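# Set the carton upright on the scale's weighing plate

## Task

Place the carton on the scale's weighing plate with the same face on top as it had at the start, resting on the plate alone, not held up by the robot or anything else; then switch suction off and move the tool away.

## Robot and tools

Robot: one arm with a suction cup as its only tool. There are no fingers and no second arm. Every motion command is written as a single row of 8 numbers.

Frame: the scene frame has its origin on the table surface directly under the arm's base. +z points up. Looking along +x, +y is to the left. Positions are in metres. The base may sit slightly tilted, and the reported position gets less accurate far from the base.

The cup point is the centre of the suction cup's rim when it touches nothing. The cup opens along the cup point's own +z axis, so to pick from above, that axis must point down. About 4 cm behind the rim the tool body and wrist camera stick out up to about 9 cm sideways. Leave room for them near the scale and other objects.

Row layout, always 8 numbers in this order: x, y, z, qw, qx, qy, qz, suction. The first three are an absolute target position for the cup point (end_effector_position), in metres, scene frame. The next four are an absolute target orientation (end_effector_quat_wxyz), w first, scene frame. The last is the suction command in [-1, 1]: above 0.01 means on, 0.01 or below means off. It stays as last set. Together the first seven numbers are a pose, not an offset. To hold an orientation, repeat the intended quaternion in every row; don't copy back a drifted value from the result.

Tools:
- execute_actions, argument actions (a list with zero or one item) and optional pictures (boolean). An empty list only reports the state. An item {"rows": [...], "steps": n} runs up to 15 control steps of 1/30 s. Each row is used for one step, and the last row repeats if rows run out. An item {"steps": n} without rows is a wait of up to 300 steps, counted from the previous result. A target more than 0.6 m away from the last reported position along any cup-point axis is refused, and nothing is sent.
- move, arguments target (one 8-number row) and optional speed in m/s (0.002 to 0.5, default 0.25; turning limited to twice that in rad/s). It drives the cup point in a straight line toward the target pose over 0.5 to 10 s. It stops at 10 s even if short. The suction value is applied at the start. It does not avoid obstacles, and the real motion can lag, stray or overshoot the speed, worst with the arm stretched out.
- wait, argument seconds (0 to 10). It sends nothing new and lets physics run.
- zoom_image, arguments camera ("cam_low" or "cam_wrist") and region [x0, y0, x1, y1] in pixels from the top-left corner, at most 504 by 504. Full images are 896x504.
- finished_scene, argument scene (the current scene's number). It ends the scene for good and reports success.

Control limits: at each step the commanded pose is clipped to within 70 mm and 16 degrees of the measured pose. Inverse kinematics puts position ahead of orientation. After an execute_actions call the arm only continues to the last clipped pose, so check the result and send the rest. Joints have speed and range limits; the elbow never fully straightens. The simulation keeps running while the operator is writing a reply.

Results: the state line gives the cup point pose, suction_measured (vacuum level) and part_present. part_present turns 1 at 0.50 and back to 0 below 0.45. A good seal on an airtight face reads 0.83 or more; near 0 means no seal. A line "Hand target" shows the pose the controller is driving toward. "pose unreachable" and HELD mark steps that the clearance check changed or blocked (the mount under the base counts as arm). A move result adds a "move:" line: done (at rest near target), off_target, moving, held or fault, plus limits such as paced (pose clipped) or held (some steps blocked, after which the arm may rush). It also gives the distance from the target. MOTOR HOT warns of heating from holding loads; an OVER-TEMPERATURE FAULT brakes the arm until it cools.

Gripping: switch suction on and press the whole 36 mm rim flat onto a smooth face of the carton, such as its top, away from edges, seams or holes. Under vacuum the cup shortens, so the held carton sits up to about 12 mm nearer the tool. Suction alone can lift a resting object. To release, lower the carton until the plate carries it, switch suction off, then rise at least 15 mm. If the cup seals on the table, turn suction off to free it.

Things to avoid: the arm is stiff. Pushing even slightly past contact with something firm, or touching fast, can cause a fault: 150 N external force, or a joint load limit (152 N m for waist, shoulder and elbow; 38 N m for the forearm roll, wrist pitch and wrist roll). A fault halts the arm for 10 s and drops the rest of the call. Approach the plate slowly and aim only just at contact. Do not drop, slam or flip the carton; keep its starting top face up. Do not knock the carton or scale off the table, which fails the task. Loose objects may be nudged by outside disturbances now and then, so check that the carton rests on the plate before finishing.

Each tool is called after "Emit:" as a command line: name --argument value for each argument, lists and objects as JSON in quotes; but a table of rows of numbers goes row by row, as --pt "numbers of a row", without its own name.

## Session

Emit:
execute_actions --actions '[]'

Scene clock: 0.00 s of 6600.00 s.
end_effector_position=(+0.5026, -0.0072, +0.3806) suction_measured=0.00 part_present=0 end_effector_quat_wxyz=(-0.006, +0.006, +1.000, +0.007)
Joint positions: [ 0.263  0.128  0.192 -0.002 -1.633 -0.266]
Joint velocities: [ 0.    -0.     0.     0.     0.001  0.   ]
Hand target: +0.503, -0.007, +0.381; -0.006, +0.006, +1.000, +0.007

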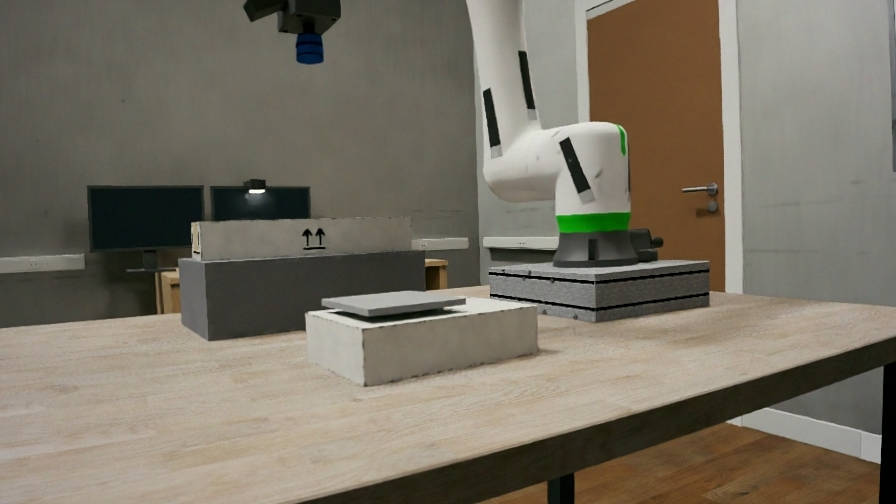

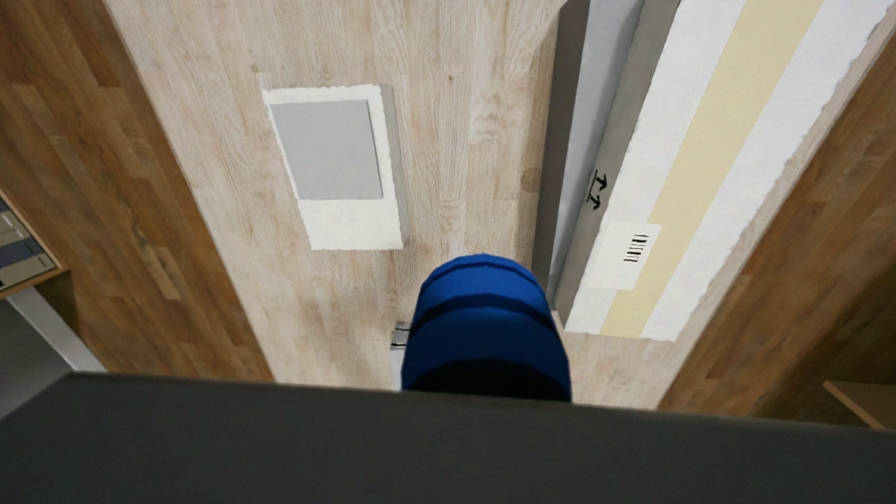

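Emit:
move --target '[0.45,-0.205,0.195,0,0,1,0,0]'

Scene clock: 2.00 s of 6600.00 s.
end_effector_position=(+0.4503, -0.2046, +0.1948) suction_measured=0.00 part_present=0 end_effector_quat_wxyz=(+0.000, +0.000, +1.000, -0.000)
Joint positions: [-0.144  0.169 -0.202  0.01  -1.186  0.147]
Joint velocities: [-0.001 -0.001  0.004 -0.001  0.001  0.001]
Hand target: +0.451, -0.205, +0.195; +0.001, +0.001, +1.000, -0.000
Off the commanded pose: 0.001 m, 0 deg.
move: done

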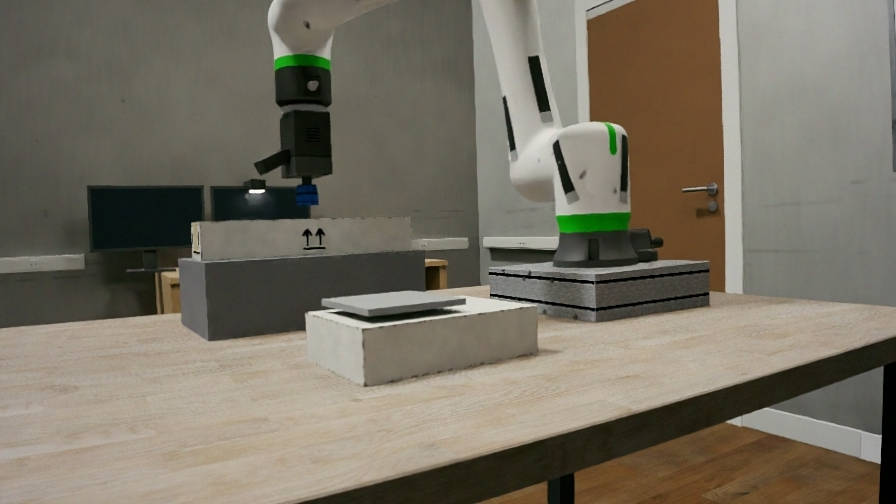

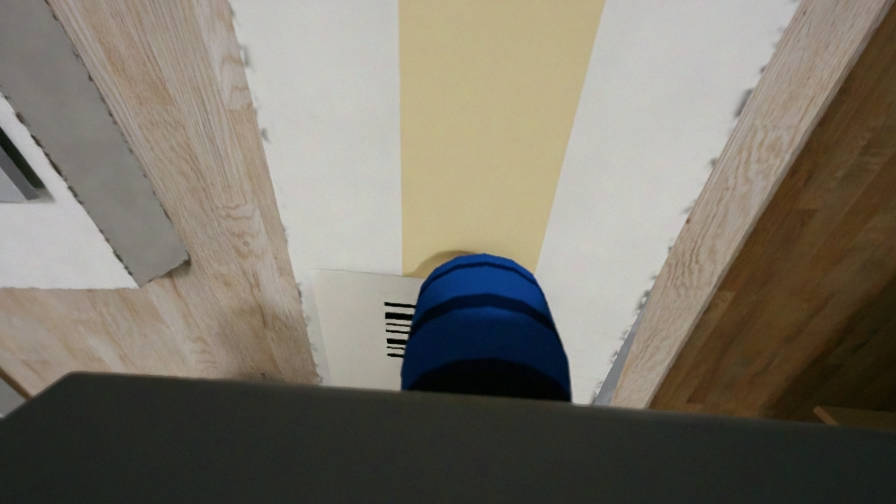

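Emit:
move --target '[0.45,-0.205,0.167,0,0,1,0,1]' --speed 0.025

Emit:
move --target '[0.45,-0.205,0.175,0,0,1,0,1]' --speed 0.015

Scene clock: 4.53 s of 6600.00 s.
end_effector_position=(+0.4500, -0.2050, +0.1670) suction_measured=0.94 part_present=1 end_effector_quat_wxyz=(-0.000, +0.000, +1.000, +0.000)
Joint positions: [-0.146  0.197 -0.238  0.01  -1.122  0.15 ]
Joint velocities: [ 0.    -0.002 -0.     0.     0.    -0.001]
Hand target: +0.450, -0.205, +0.167; -0.000, +0.000, +1.000, -0.000
Off the commanded pose: 0.000 m, 0 deg.
move: done

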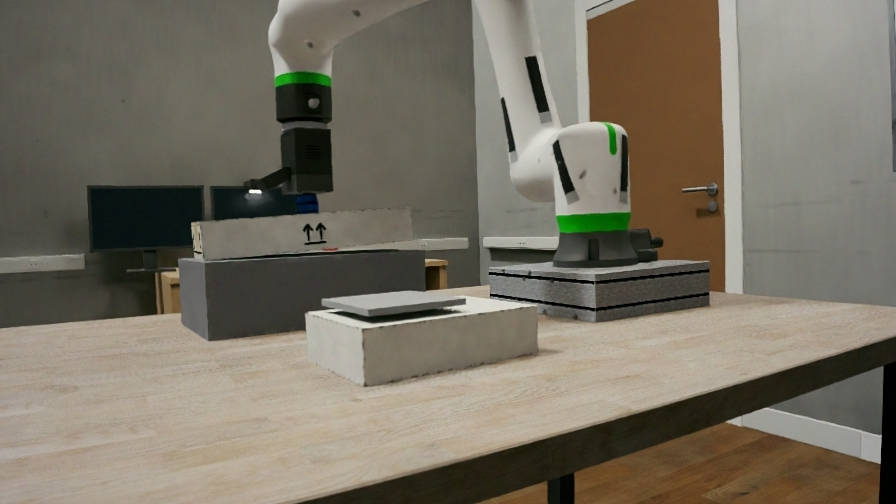

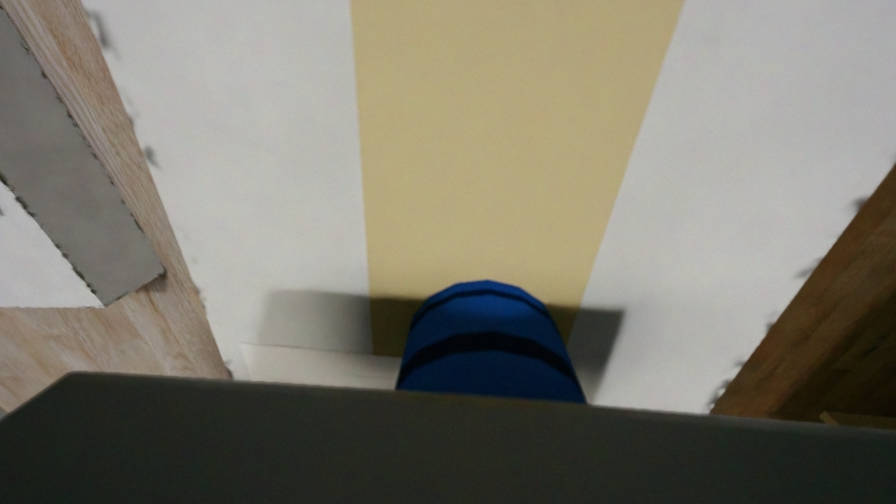

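Scene clock: 5.30 s of 6600.00 s.
end_effector_position=(+0.4500, -0.2050, +0.1750) suction_measured=1.00 part_present=1 end_effector_quat_wxyz=(-0.000, -0.000, +1.000, -0.000)
Joint positions: [-0.146  0.189 -0.228  0.01  -1.14   0.15 ]
Joint velocities: [ 0.     0.    -0.001  0.    -0.     0.   ]
Hand target: +0.450, -0.205, +0.175; +0.000, -0.000, +1.000, +0.000
Off the commanded pose: 0.000 m, 0 deg.
move: done

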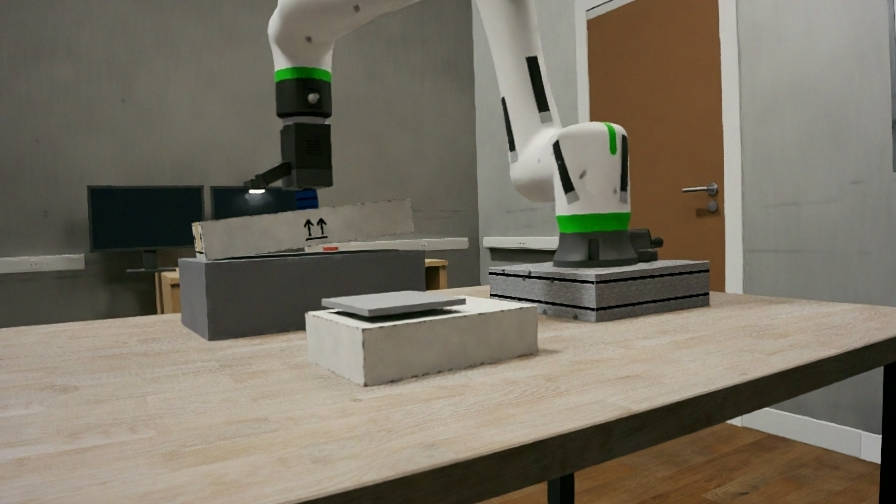

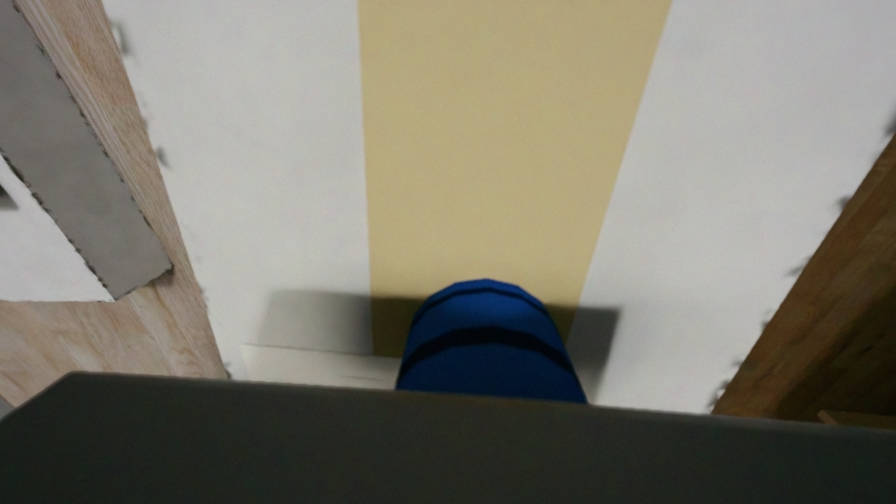

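Emit:
move --target '[0.45,-0.205,0.16,0,0,1,0,1]' --speed 0.02

Emit:
move --target '[0.45,-0.205,0.185,0,0,1,0,0]' --speed 0.03

Emit:
move --target '[0.54,-0.209,0.182,0,0,1,0,0]'

Emit:
move --target '[0.54,-0.209,0.167,0,0,1,0,1]' --speed 0.02

Emit:
move --target '[0.54,-0.209,0.178,0,0,1,0,1]' --speed 0.02

Scene clock: 9.10 s of 6600.00 s.
end_effector_position=(+0.4500, -0.2050, +0.1600) suction_measured=1.00 part_present=1 end_effector_quat_wxyz=(-0.000, +0.000, +1.000, -0.000)
Joint positions: [-0.146  0.205 -0.247  0.01  -1.105  0.15 ]
Joint velocities: [-0.     0.001  0.001 -0.    -0.001  0.   ]
Hand target: +0.450, -0.205, +0.160; -0.000, +0.000, +1.000, -0.000
Off the commanded pose: 0.000 m, 0 deg.
move: done

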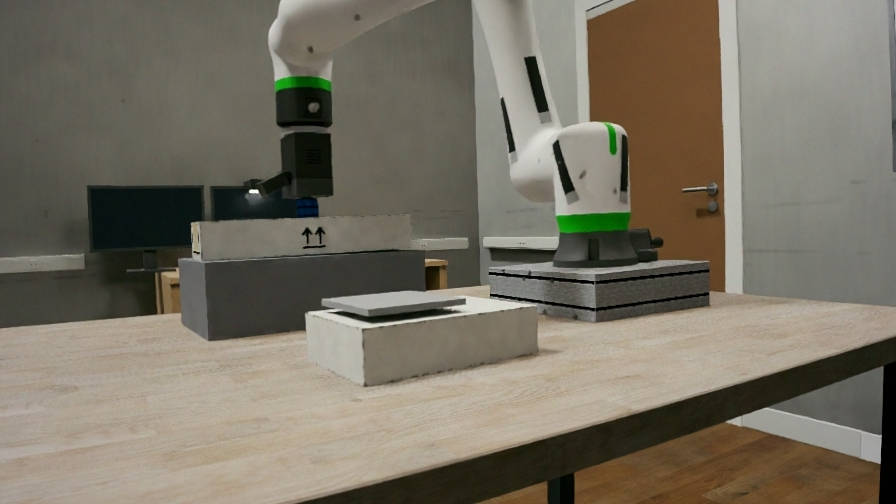

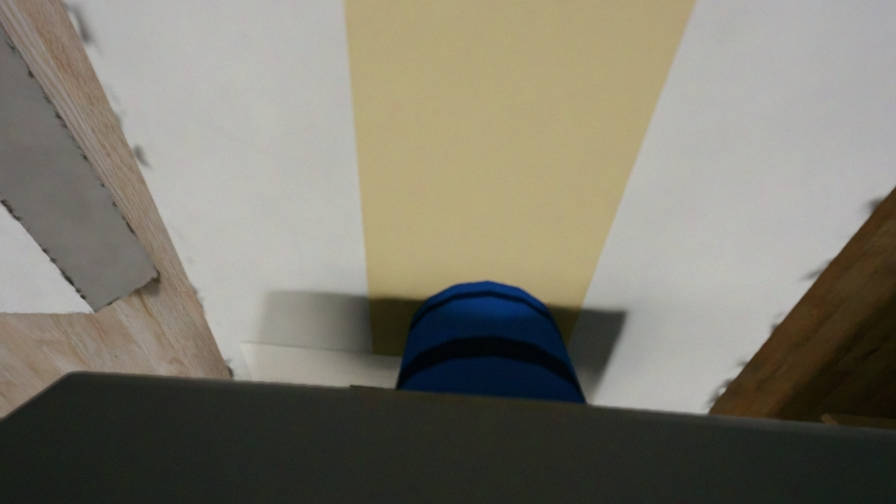

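Scene clock: 10.17 s of 6600.00 s.
end_effector_position=(+0.4499, -0.2050, +0.1850) suction_measured=0.00 part_present=0 end_effector_quat_wxyz=(+0.000, -0.000, +1.000, +0.000)
Joint positions: [-0.145  0.178 -0.215  0.01  -1.164  0.15 ]
Joint velocities: [ 0.     0.    -0.001 -0.     0.     0.   ]
Hand target: +0.450, -0.205, +0.185; +0.000, -0.000, +1.000, +0.000
Off the commanded pose: 0.000 m, 0 deg.
move: done

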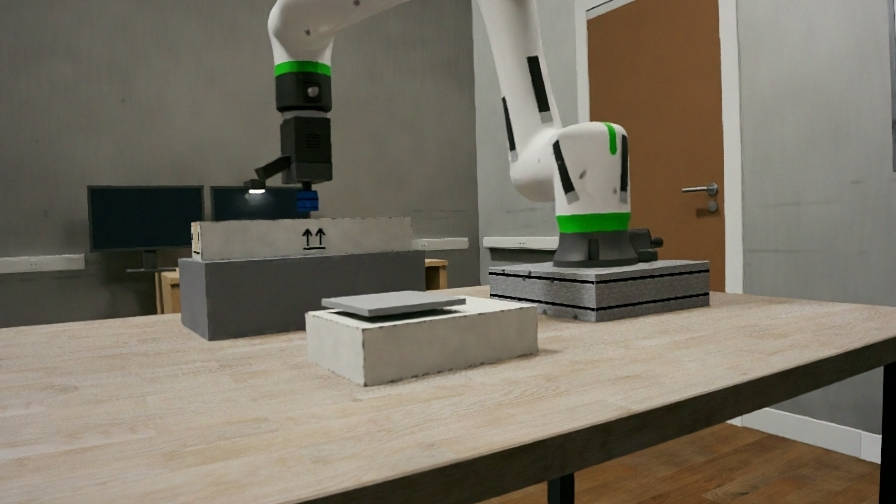

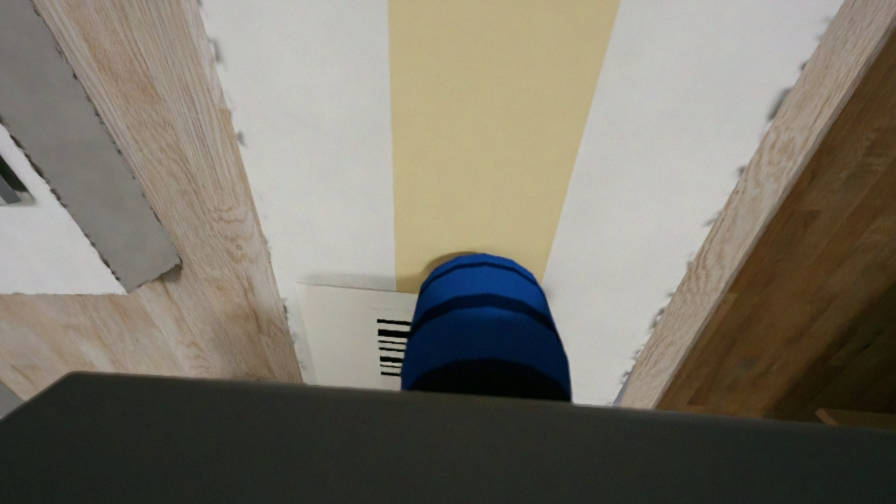

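Scene clock: 10.97 s of 6600.00 s.
end_effector_position=(+0.5400, -0.2090, +0.1823) suction_measured=0.00 part_present=0 end_effector_quat_wxyz=(+0.000, -0.000, +1.000, +0.000)
Joint positions: [-0.128  0.38   0.039  0.01  -1.217  0.133]
Joint velocities: [-0.001  0.    -0.     0.     0.    -0.   ]
Hand target: +0.540, -0.209, +0.182; -0.000, -0.000, +1.000, +0.000
Off the commanded pose: 0.000 m, 0 deg.
move: done

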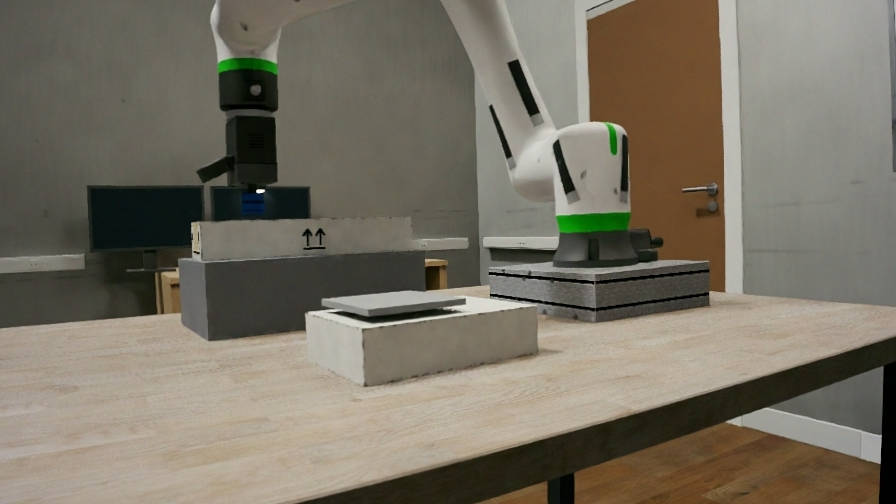

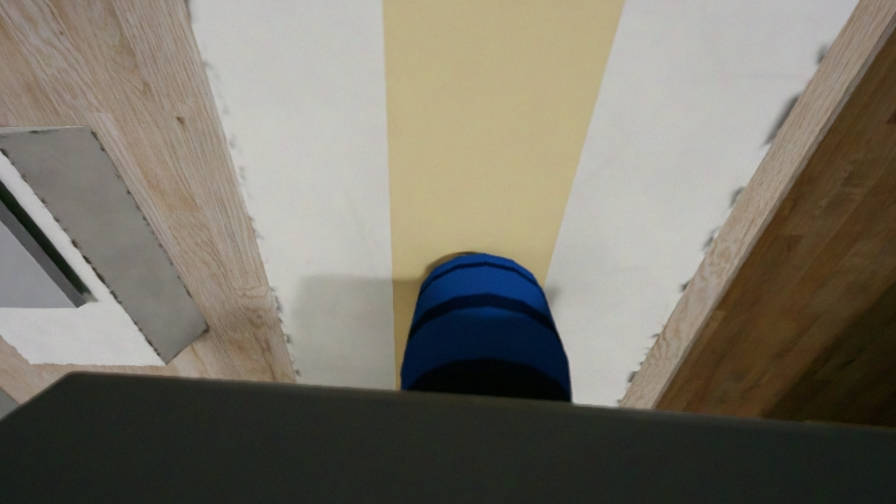

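Scene clock: 11.97 s of 6600.00 s.
end_effector_position=(+0.5400, -0.2091, +0.1669) suction_measured=0.98 part_present=1 end_effector_quat_wxyz=(-0.000, +0.000, +1.000, -0.000)
Joint positions: [-0.128  0.394  0.02   0.01  -1.184  0.133]
Joint velocities: [-0.  0. -0. -0.  0. -0.]
Hand target: +0.540, -0.209, +0.167; -0.000, +0.000, +1.000, -0.000
Off the commanded pose: 0.000 m, 0 deg.
move: done

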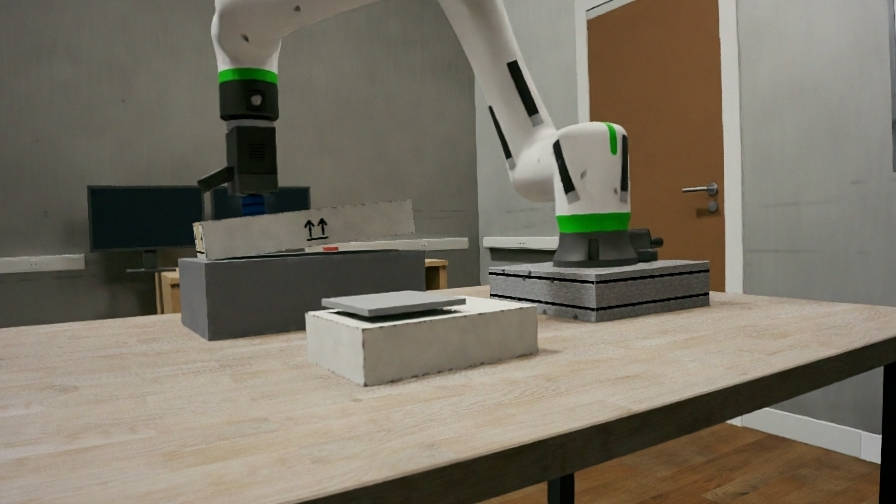

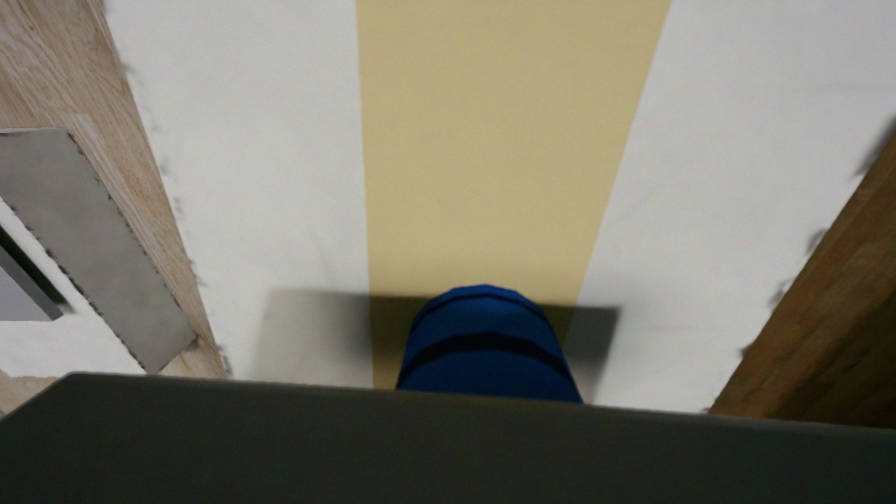

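Scene clock: 12.73 s of 6600.00 s.
end_effector_position=(+0.5400, -0.2090, +0.1780) suction_measured=1.00 part_present=1 end_effector_quat_wxyz=(+0.000, -0.000, +1.000, +0.000)
Joint positions: [-0.128  0.384  0.034  0.01  -1.207  0.133]
Joint velocities: [ 0.    -0.    -0.    -0.    -0.001 -0.   ]
Hand target: +0.540, -0.209, +0.178; +0.000, -0.000, +1.000, +0.000
Off the commanded pose: 0.000 m, 0 deg.
move: done

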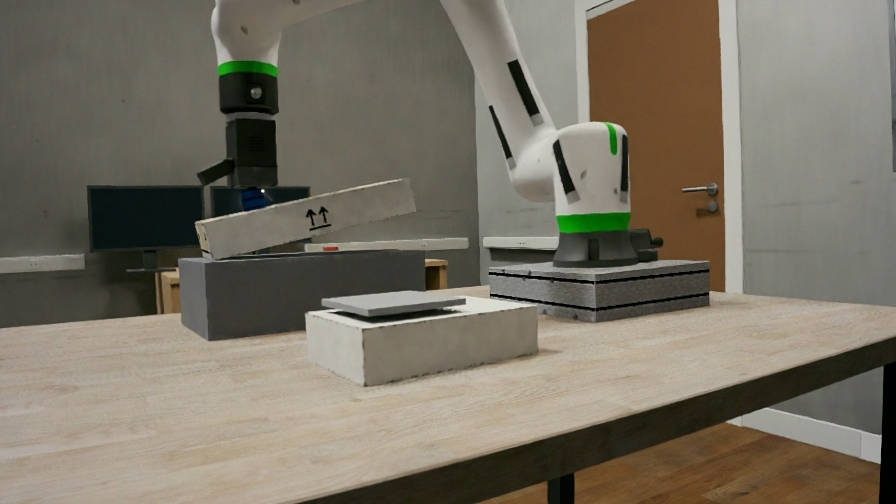

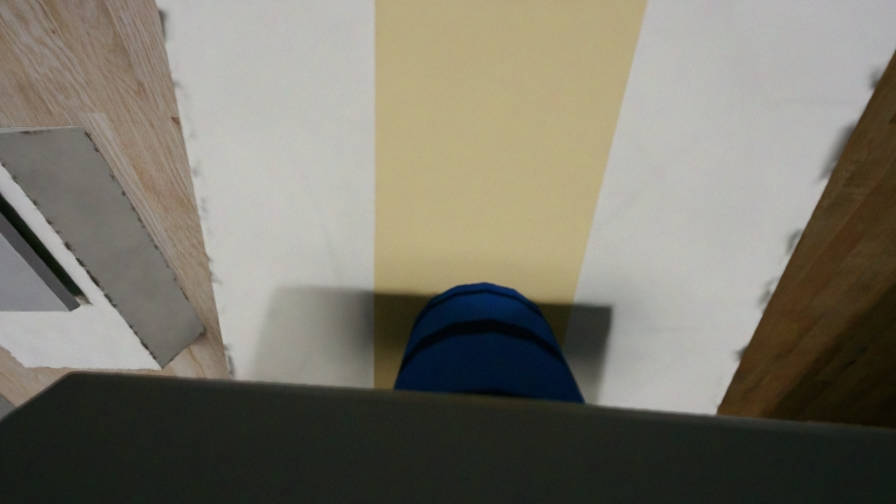

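Further, and slightly +y.

Emit:
move --target '[0.54,-0.209,0.159,0,0,1,0,1]' --speed 0.015

Emit:
move --target '[0.54,-0.209,0.185,0,0,1,0,0]' --speed 0.03

Emit:
move --target '[0.575,-0.204,0.182,0,0,1,0,0]'

Emit:
move --target '[0.575,-0.204,0.167,0,0,1,0,1]' --speed 0.02

Emit:
move --target '[0.575,-0.204,0.176,0,0,1,0,1]' --speed 0.02

Scene clock: 16.80 s of 6600.00 s.
end_effector_position=(+0.5400, -0.2090, +0.1590) suction_measured=1.00 part_present=1 end_effector_quat_wxyz=(+0.000, +0.000, +1.000, -0.000)
Joint positions: [-0.128  0.401  0.011  0.01  -1.167  0.133]
Joint velocities: [ 0.     0.001 -0.001 -0.     0.001  0.   ]
Hand target: +0.540, -0.209, +0.159; -0.000, +0.000, +1.000, -0.000
Off the commanded pose: 0.000 m, 0 deg.
move: done

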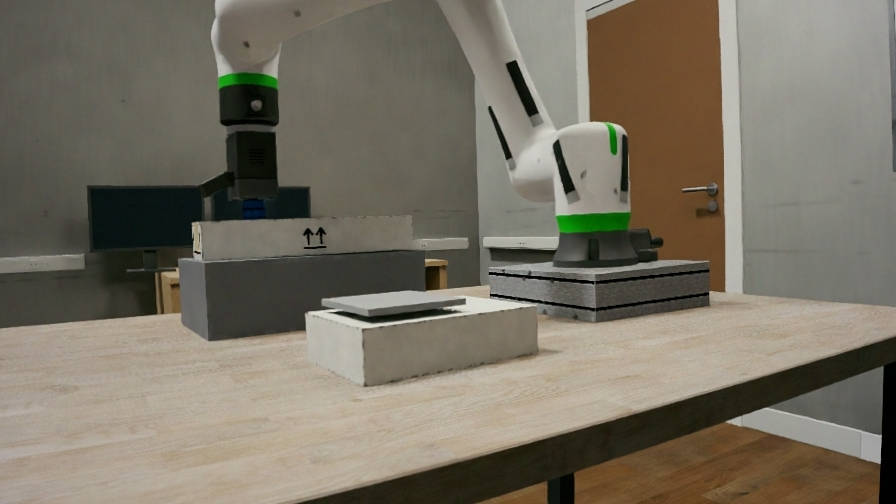

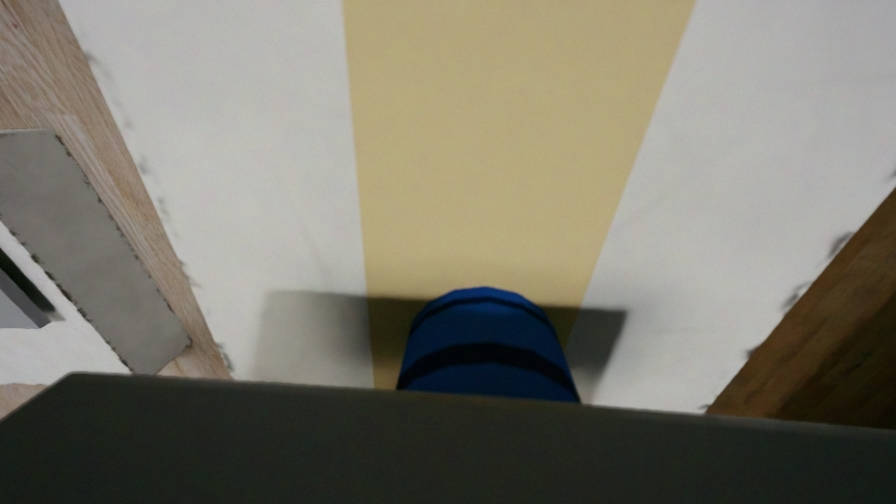

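Scene clock: 17.90 s of 6600.00 s.
end_effector_position=(+0.5399, -0.2090, +0.1850) suction_measured=0.00 part_present=0 end_effector_quat_wxyz=(+0.000, -0.000, +1.000, +0.000)
Joint positions: [-0.128  0.378  0.043  0.01  -1.222  0.133]
Joint velocities: [ 0.    -0.001  0.     0.001  0.001 -0.   ]
Hand target: +0.540, -0.209, +0.185; +0.000, -0.000, +1.000, +0.000
Off the commanded pose: 0.000 m, 0 deg.
move: done

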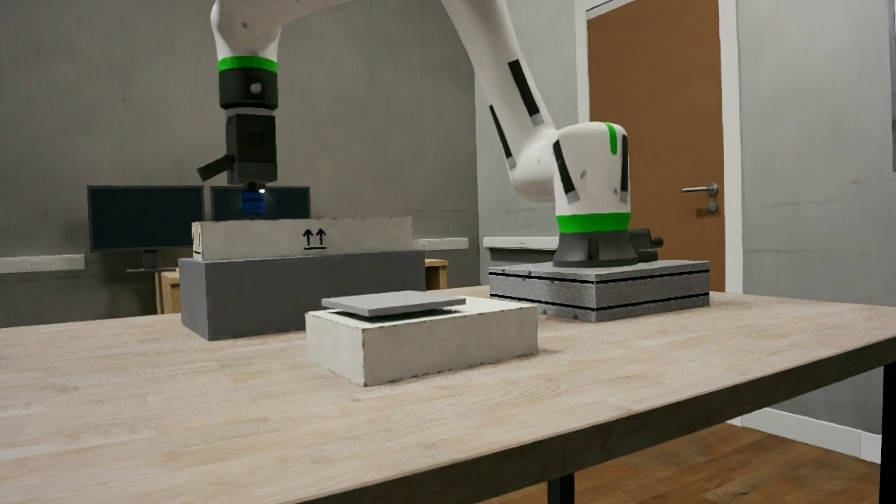

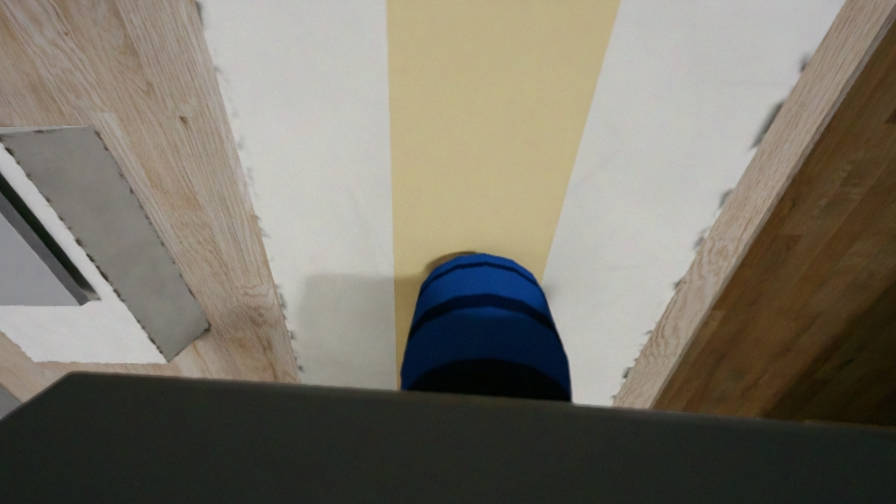

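Scene clock: 18.60 s of 6600.00 s.
end_effector_position=(+0.5750, -0.2040, +0.1821) suction_measured=0.00 part_present=0 end_effector_quat_wxyz=(-0.000, -0.000, +1.000, -0.000)
Joint positions: [-0.112  0.454  0.144  0.01  -1.247  0.117]
Joint velocities: [ 0.     0.002  0.001 -0.     0.001  0.   ]
Hand target: +0.575, -0.204, +0.182; -0.000, -0.000, +1.000, +0.000
Off the commanded pose: 0.000 m, 0 deg.
move: done

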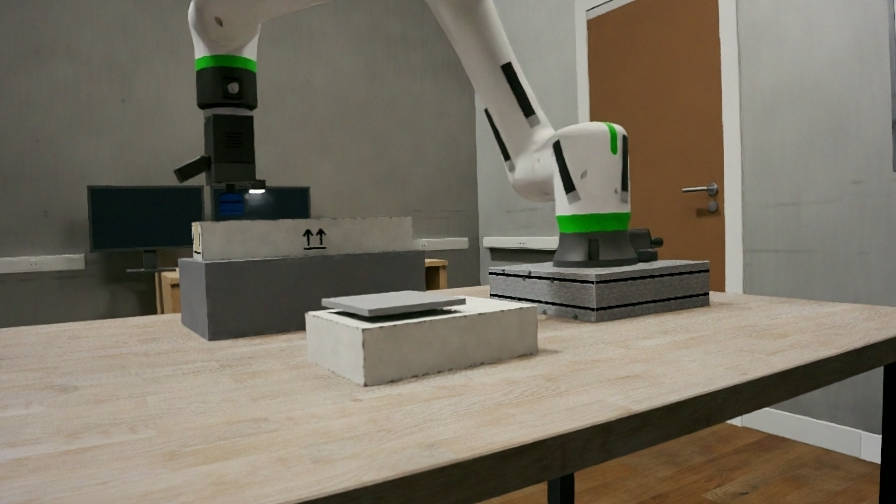

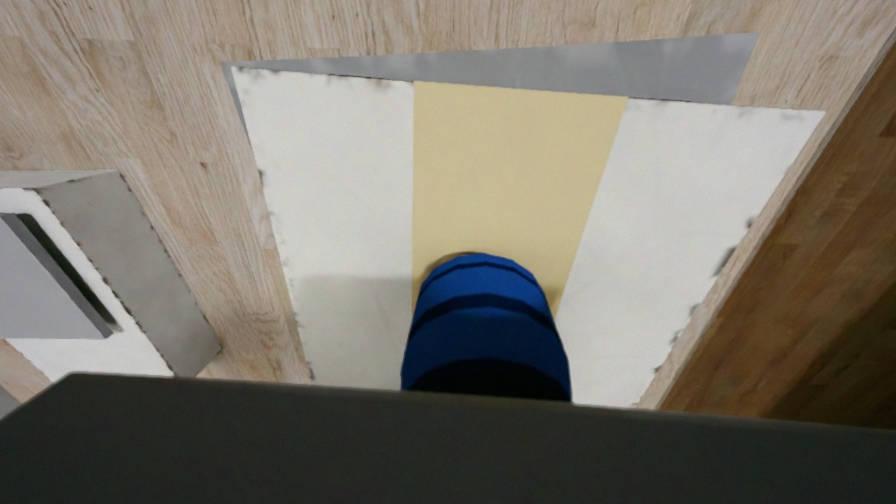

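Scene clock: 19.57 s of 6600.00 s.
end_effector_position=(+0.5750, -0.2040, +0.1668) suction_measured=0.98 part_present=1 end_effector_quat_wxyz=(-0.000, +0.000, +1.000, +0.000)
Joint positions: [-0.112  0.467  0.125  0.01  -1.216  0.116]
Joint velocities: [ 0.    -0.001  0.001 -0.    -0.    -0.   ]
Hand target: +0.575, -0.204, +0.167; -0.000, +0.000, +1.000, -0.000
Off the commanded pose: 0.000 m, 0 deg.
move: done

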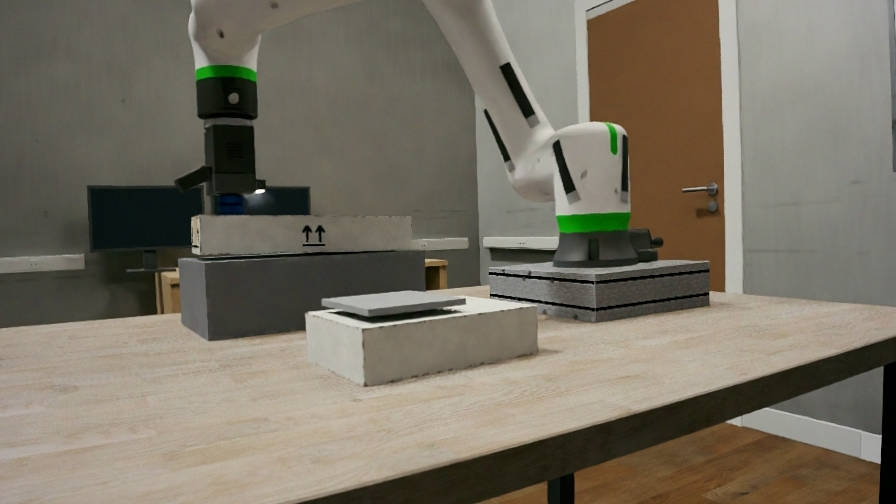

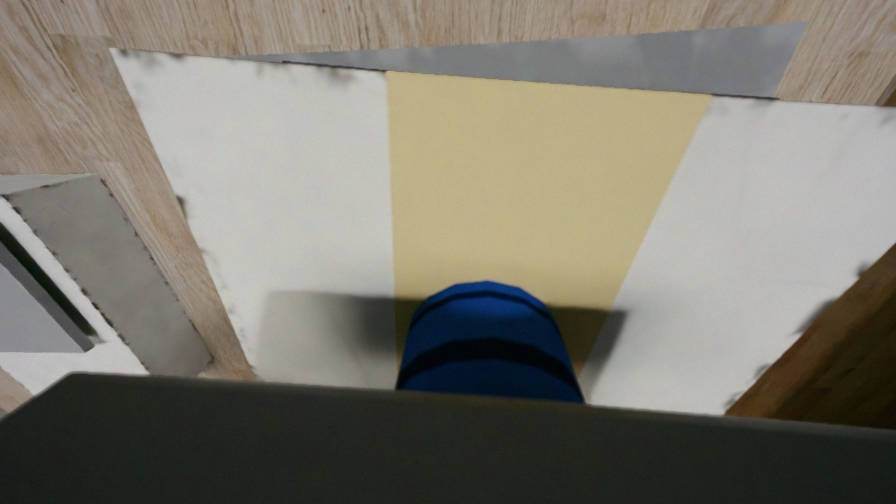

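Scene clock: 20.27 s of 6600.00 s.
end_effector_position=(+0.5750, -0.2041, +0.1760) suction_measured=1.00 part_present=1 end_effector_quat_wxyz=(+0.000, +0.000, +1.000, -0.000)
Joint positions: [-0.112  0.459  0.136  0.01  -1.234  0.117]
Joint velocities: [ 0.001  0.     0.001  0.     0.001 -0.   ]
Hand target: +0.575, -0.204, +0.176; +0.000, -0.000, +1.000, +0.000
Off the commanded pose: 0.000 m, 0 deg.
move: done

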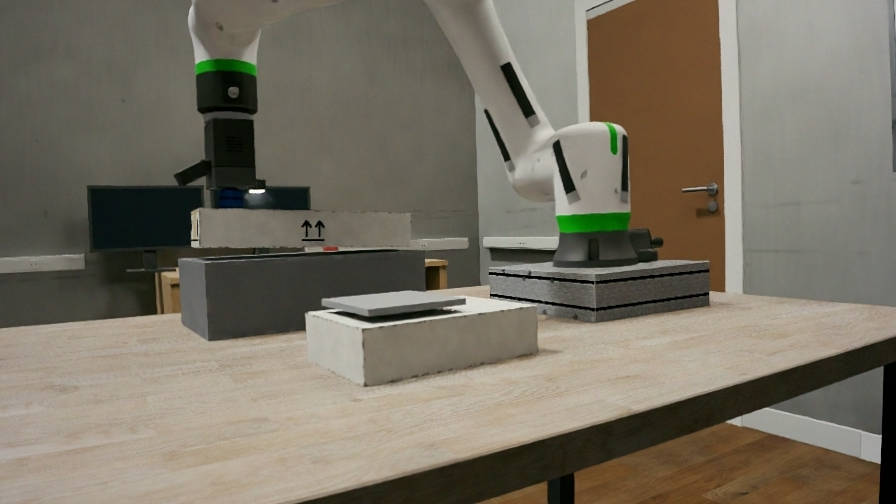

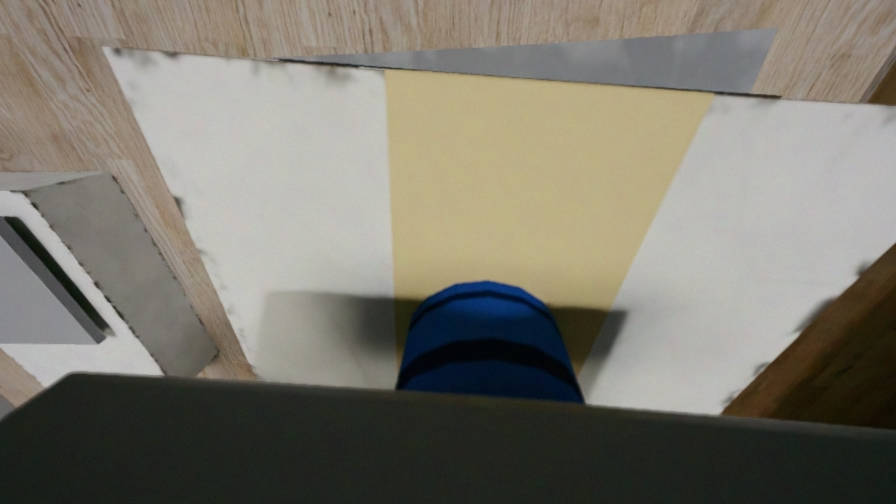

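Emit:
move --target '[0.485,0.16,0.185,0,0.17,0.985,0,1]' --speed 0.1

Emit:
move --target '[0.485,0.16,0.14,0,0.17,0.985,0,1]' --speed 0.03

Scene clock: 25.90 s of 6600.00 s.
end_effector_position=(+0.4847, +0.1595, +0.1847) suction_measured=1.00 part_present=1 end_effector_quat_wxyz=(-0.001, +0.170, +0.985, +0.000)
Joint positions: [ 0.596  0.228 -0.166  0.015 -1.174 -0.936]
Joint velocities: [-0.     0.002 -0.001 -0.    -0.     0.   ]
Hand target: +0.485, +0.160, +0.185; -0.001, +0.170, +0.985, +0.000
Off the commanded pose: 0.001 m, 0 deg.
move: done

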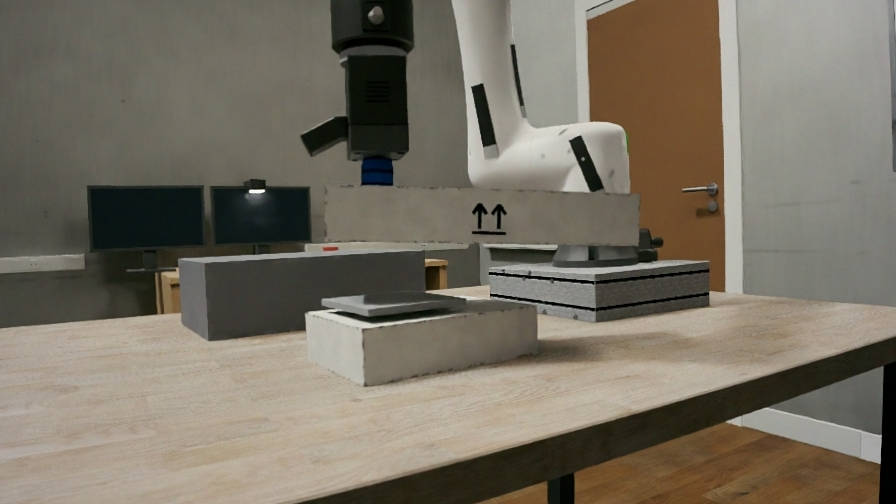

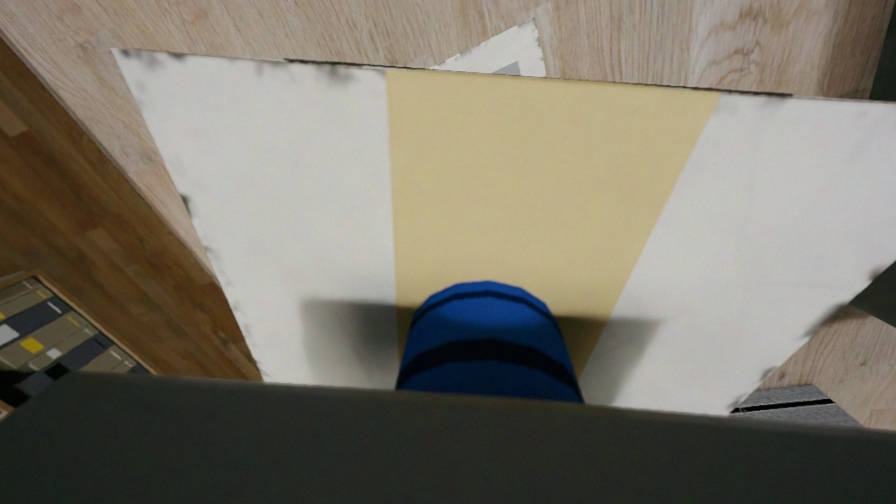

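Scene clock: 27.63 s of 6600.00 s.
end_effector_position=(+0.4851, +0.1600, +0.1400) suction_measured=1.00 part_present=1 end_effector_quat_wxyz=(+0.000, +0.170, +0.985, -0.000)
Joint positions: [ 0.596  0.277 -0.221  0.018 -1.069 -0.938]
Joint velocities: [-0.    -0.001 -0.001 -0.    -0.    -0.   ]
Hand target: +0.485, +0.160, +0.140; +0.000, +0.170, +0.985, -0.000
Off the commanded pose: 0.000 m, 0 deg.
move: done

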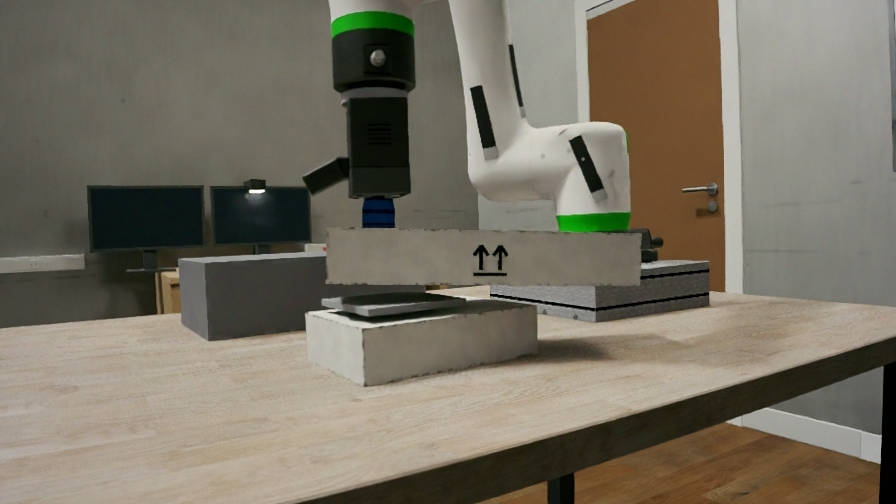

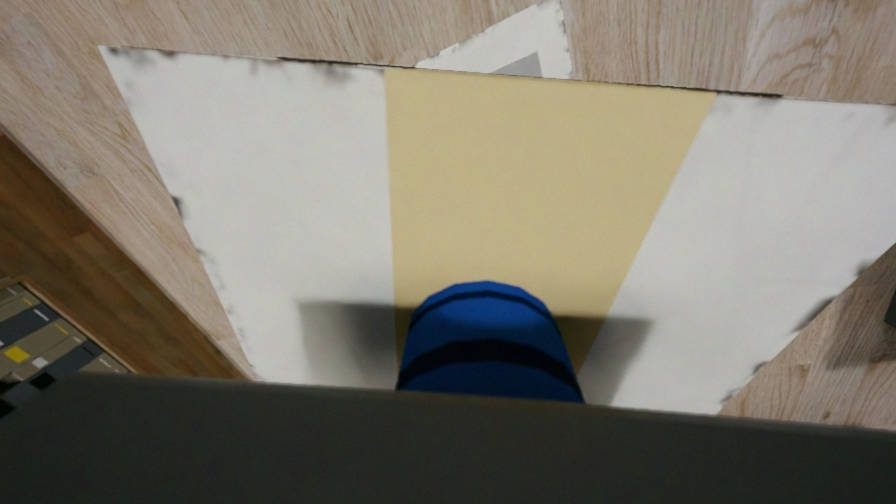

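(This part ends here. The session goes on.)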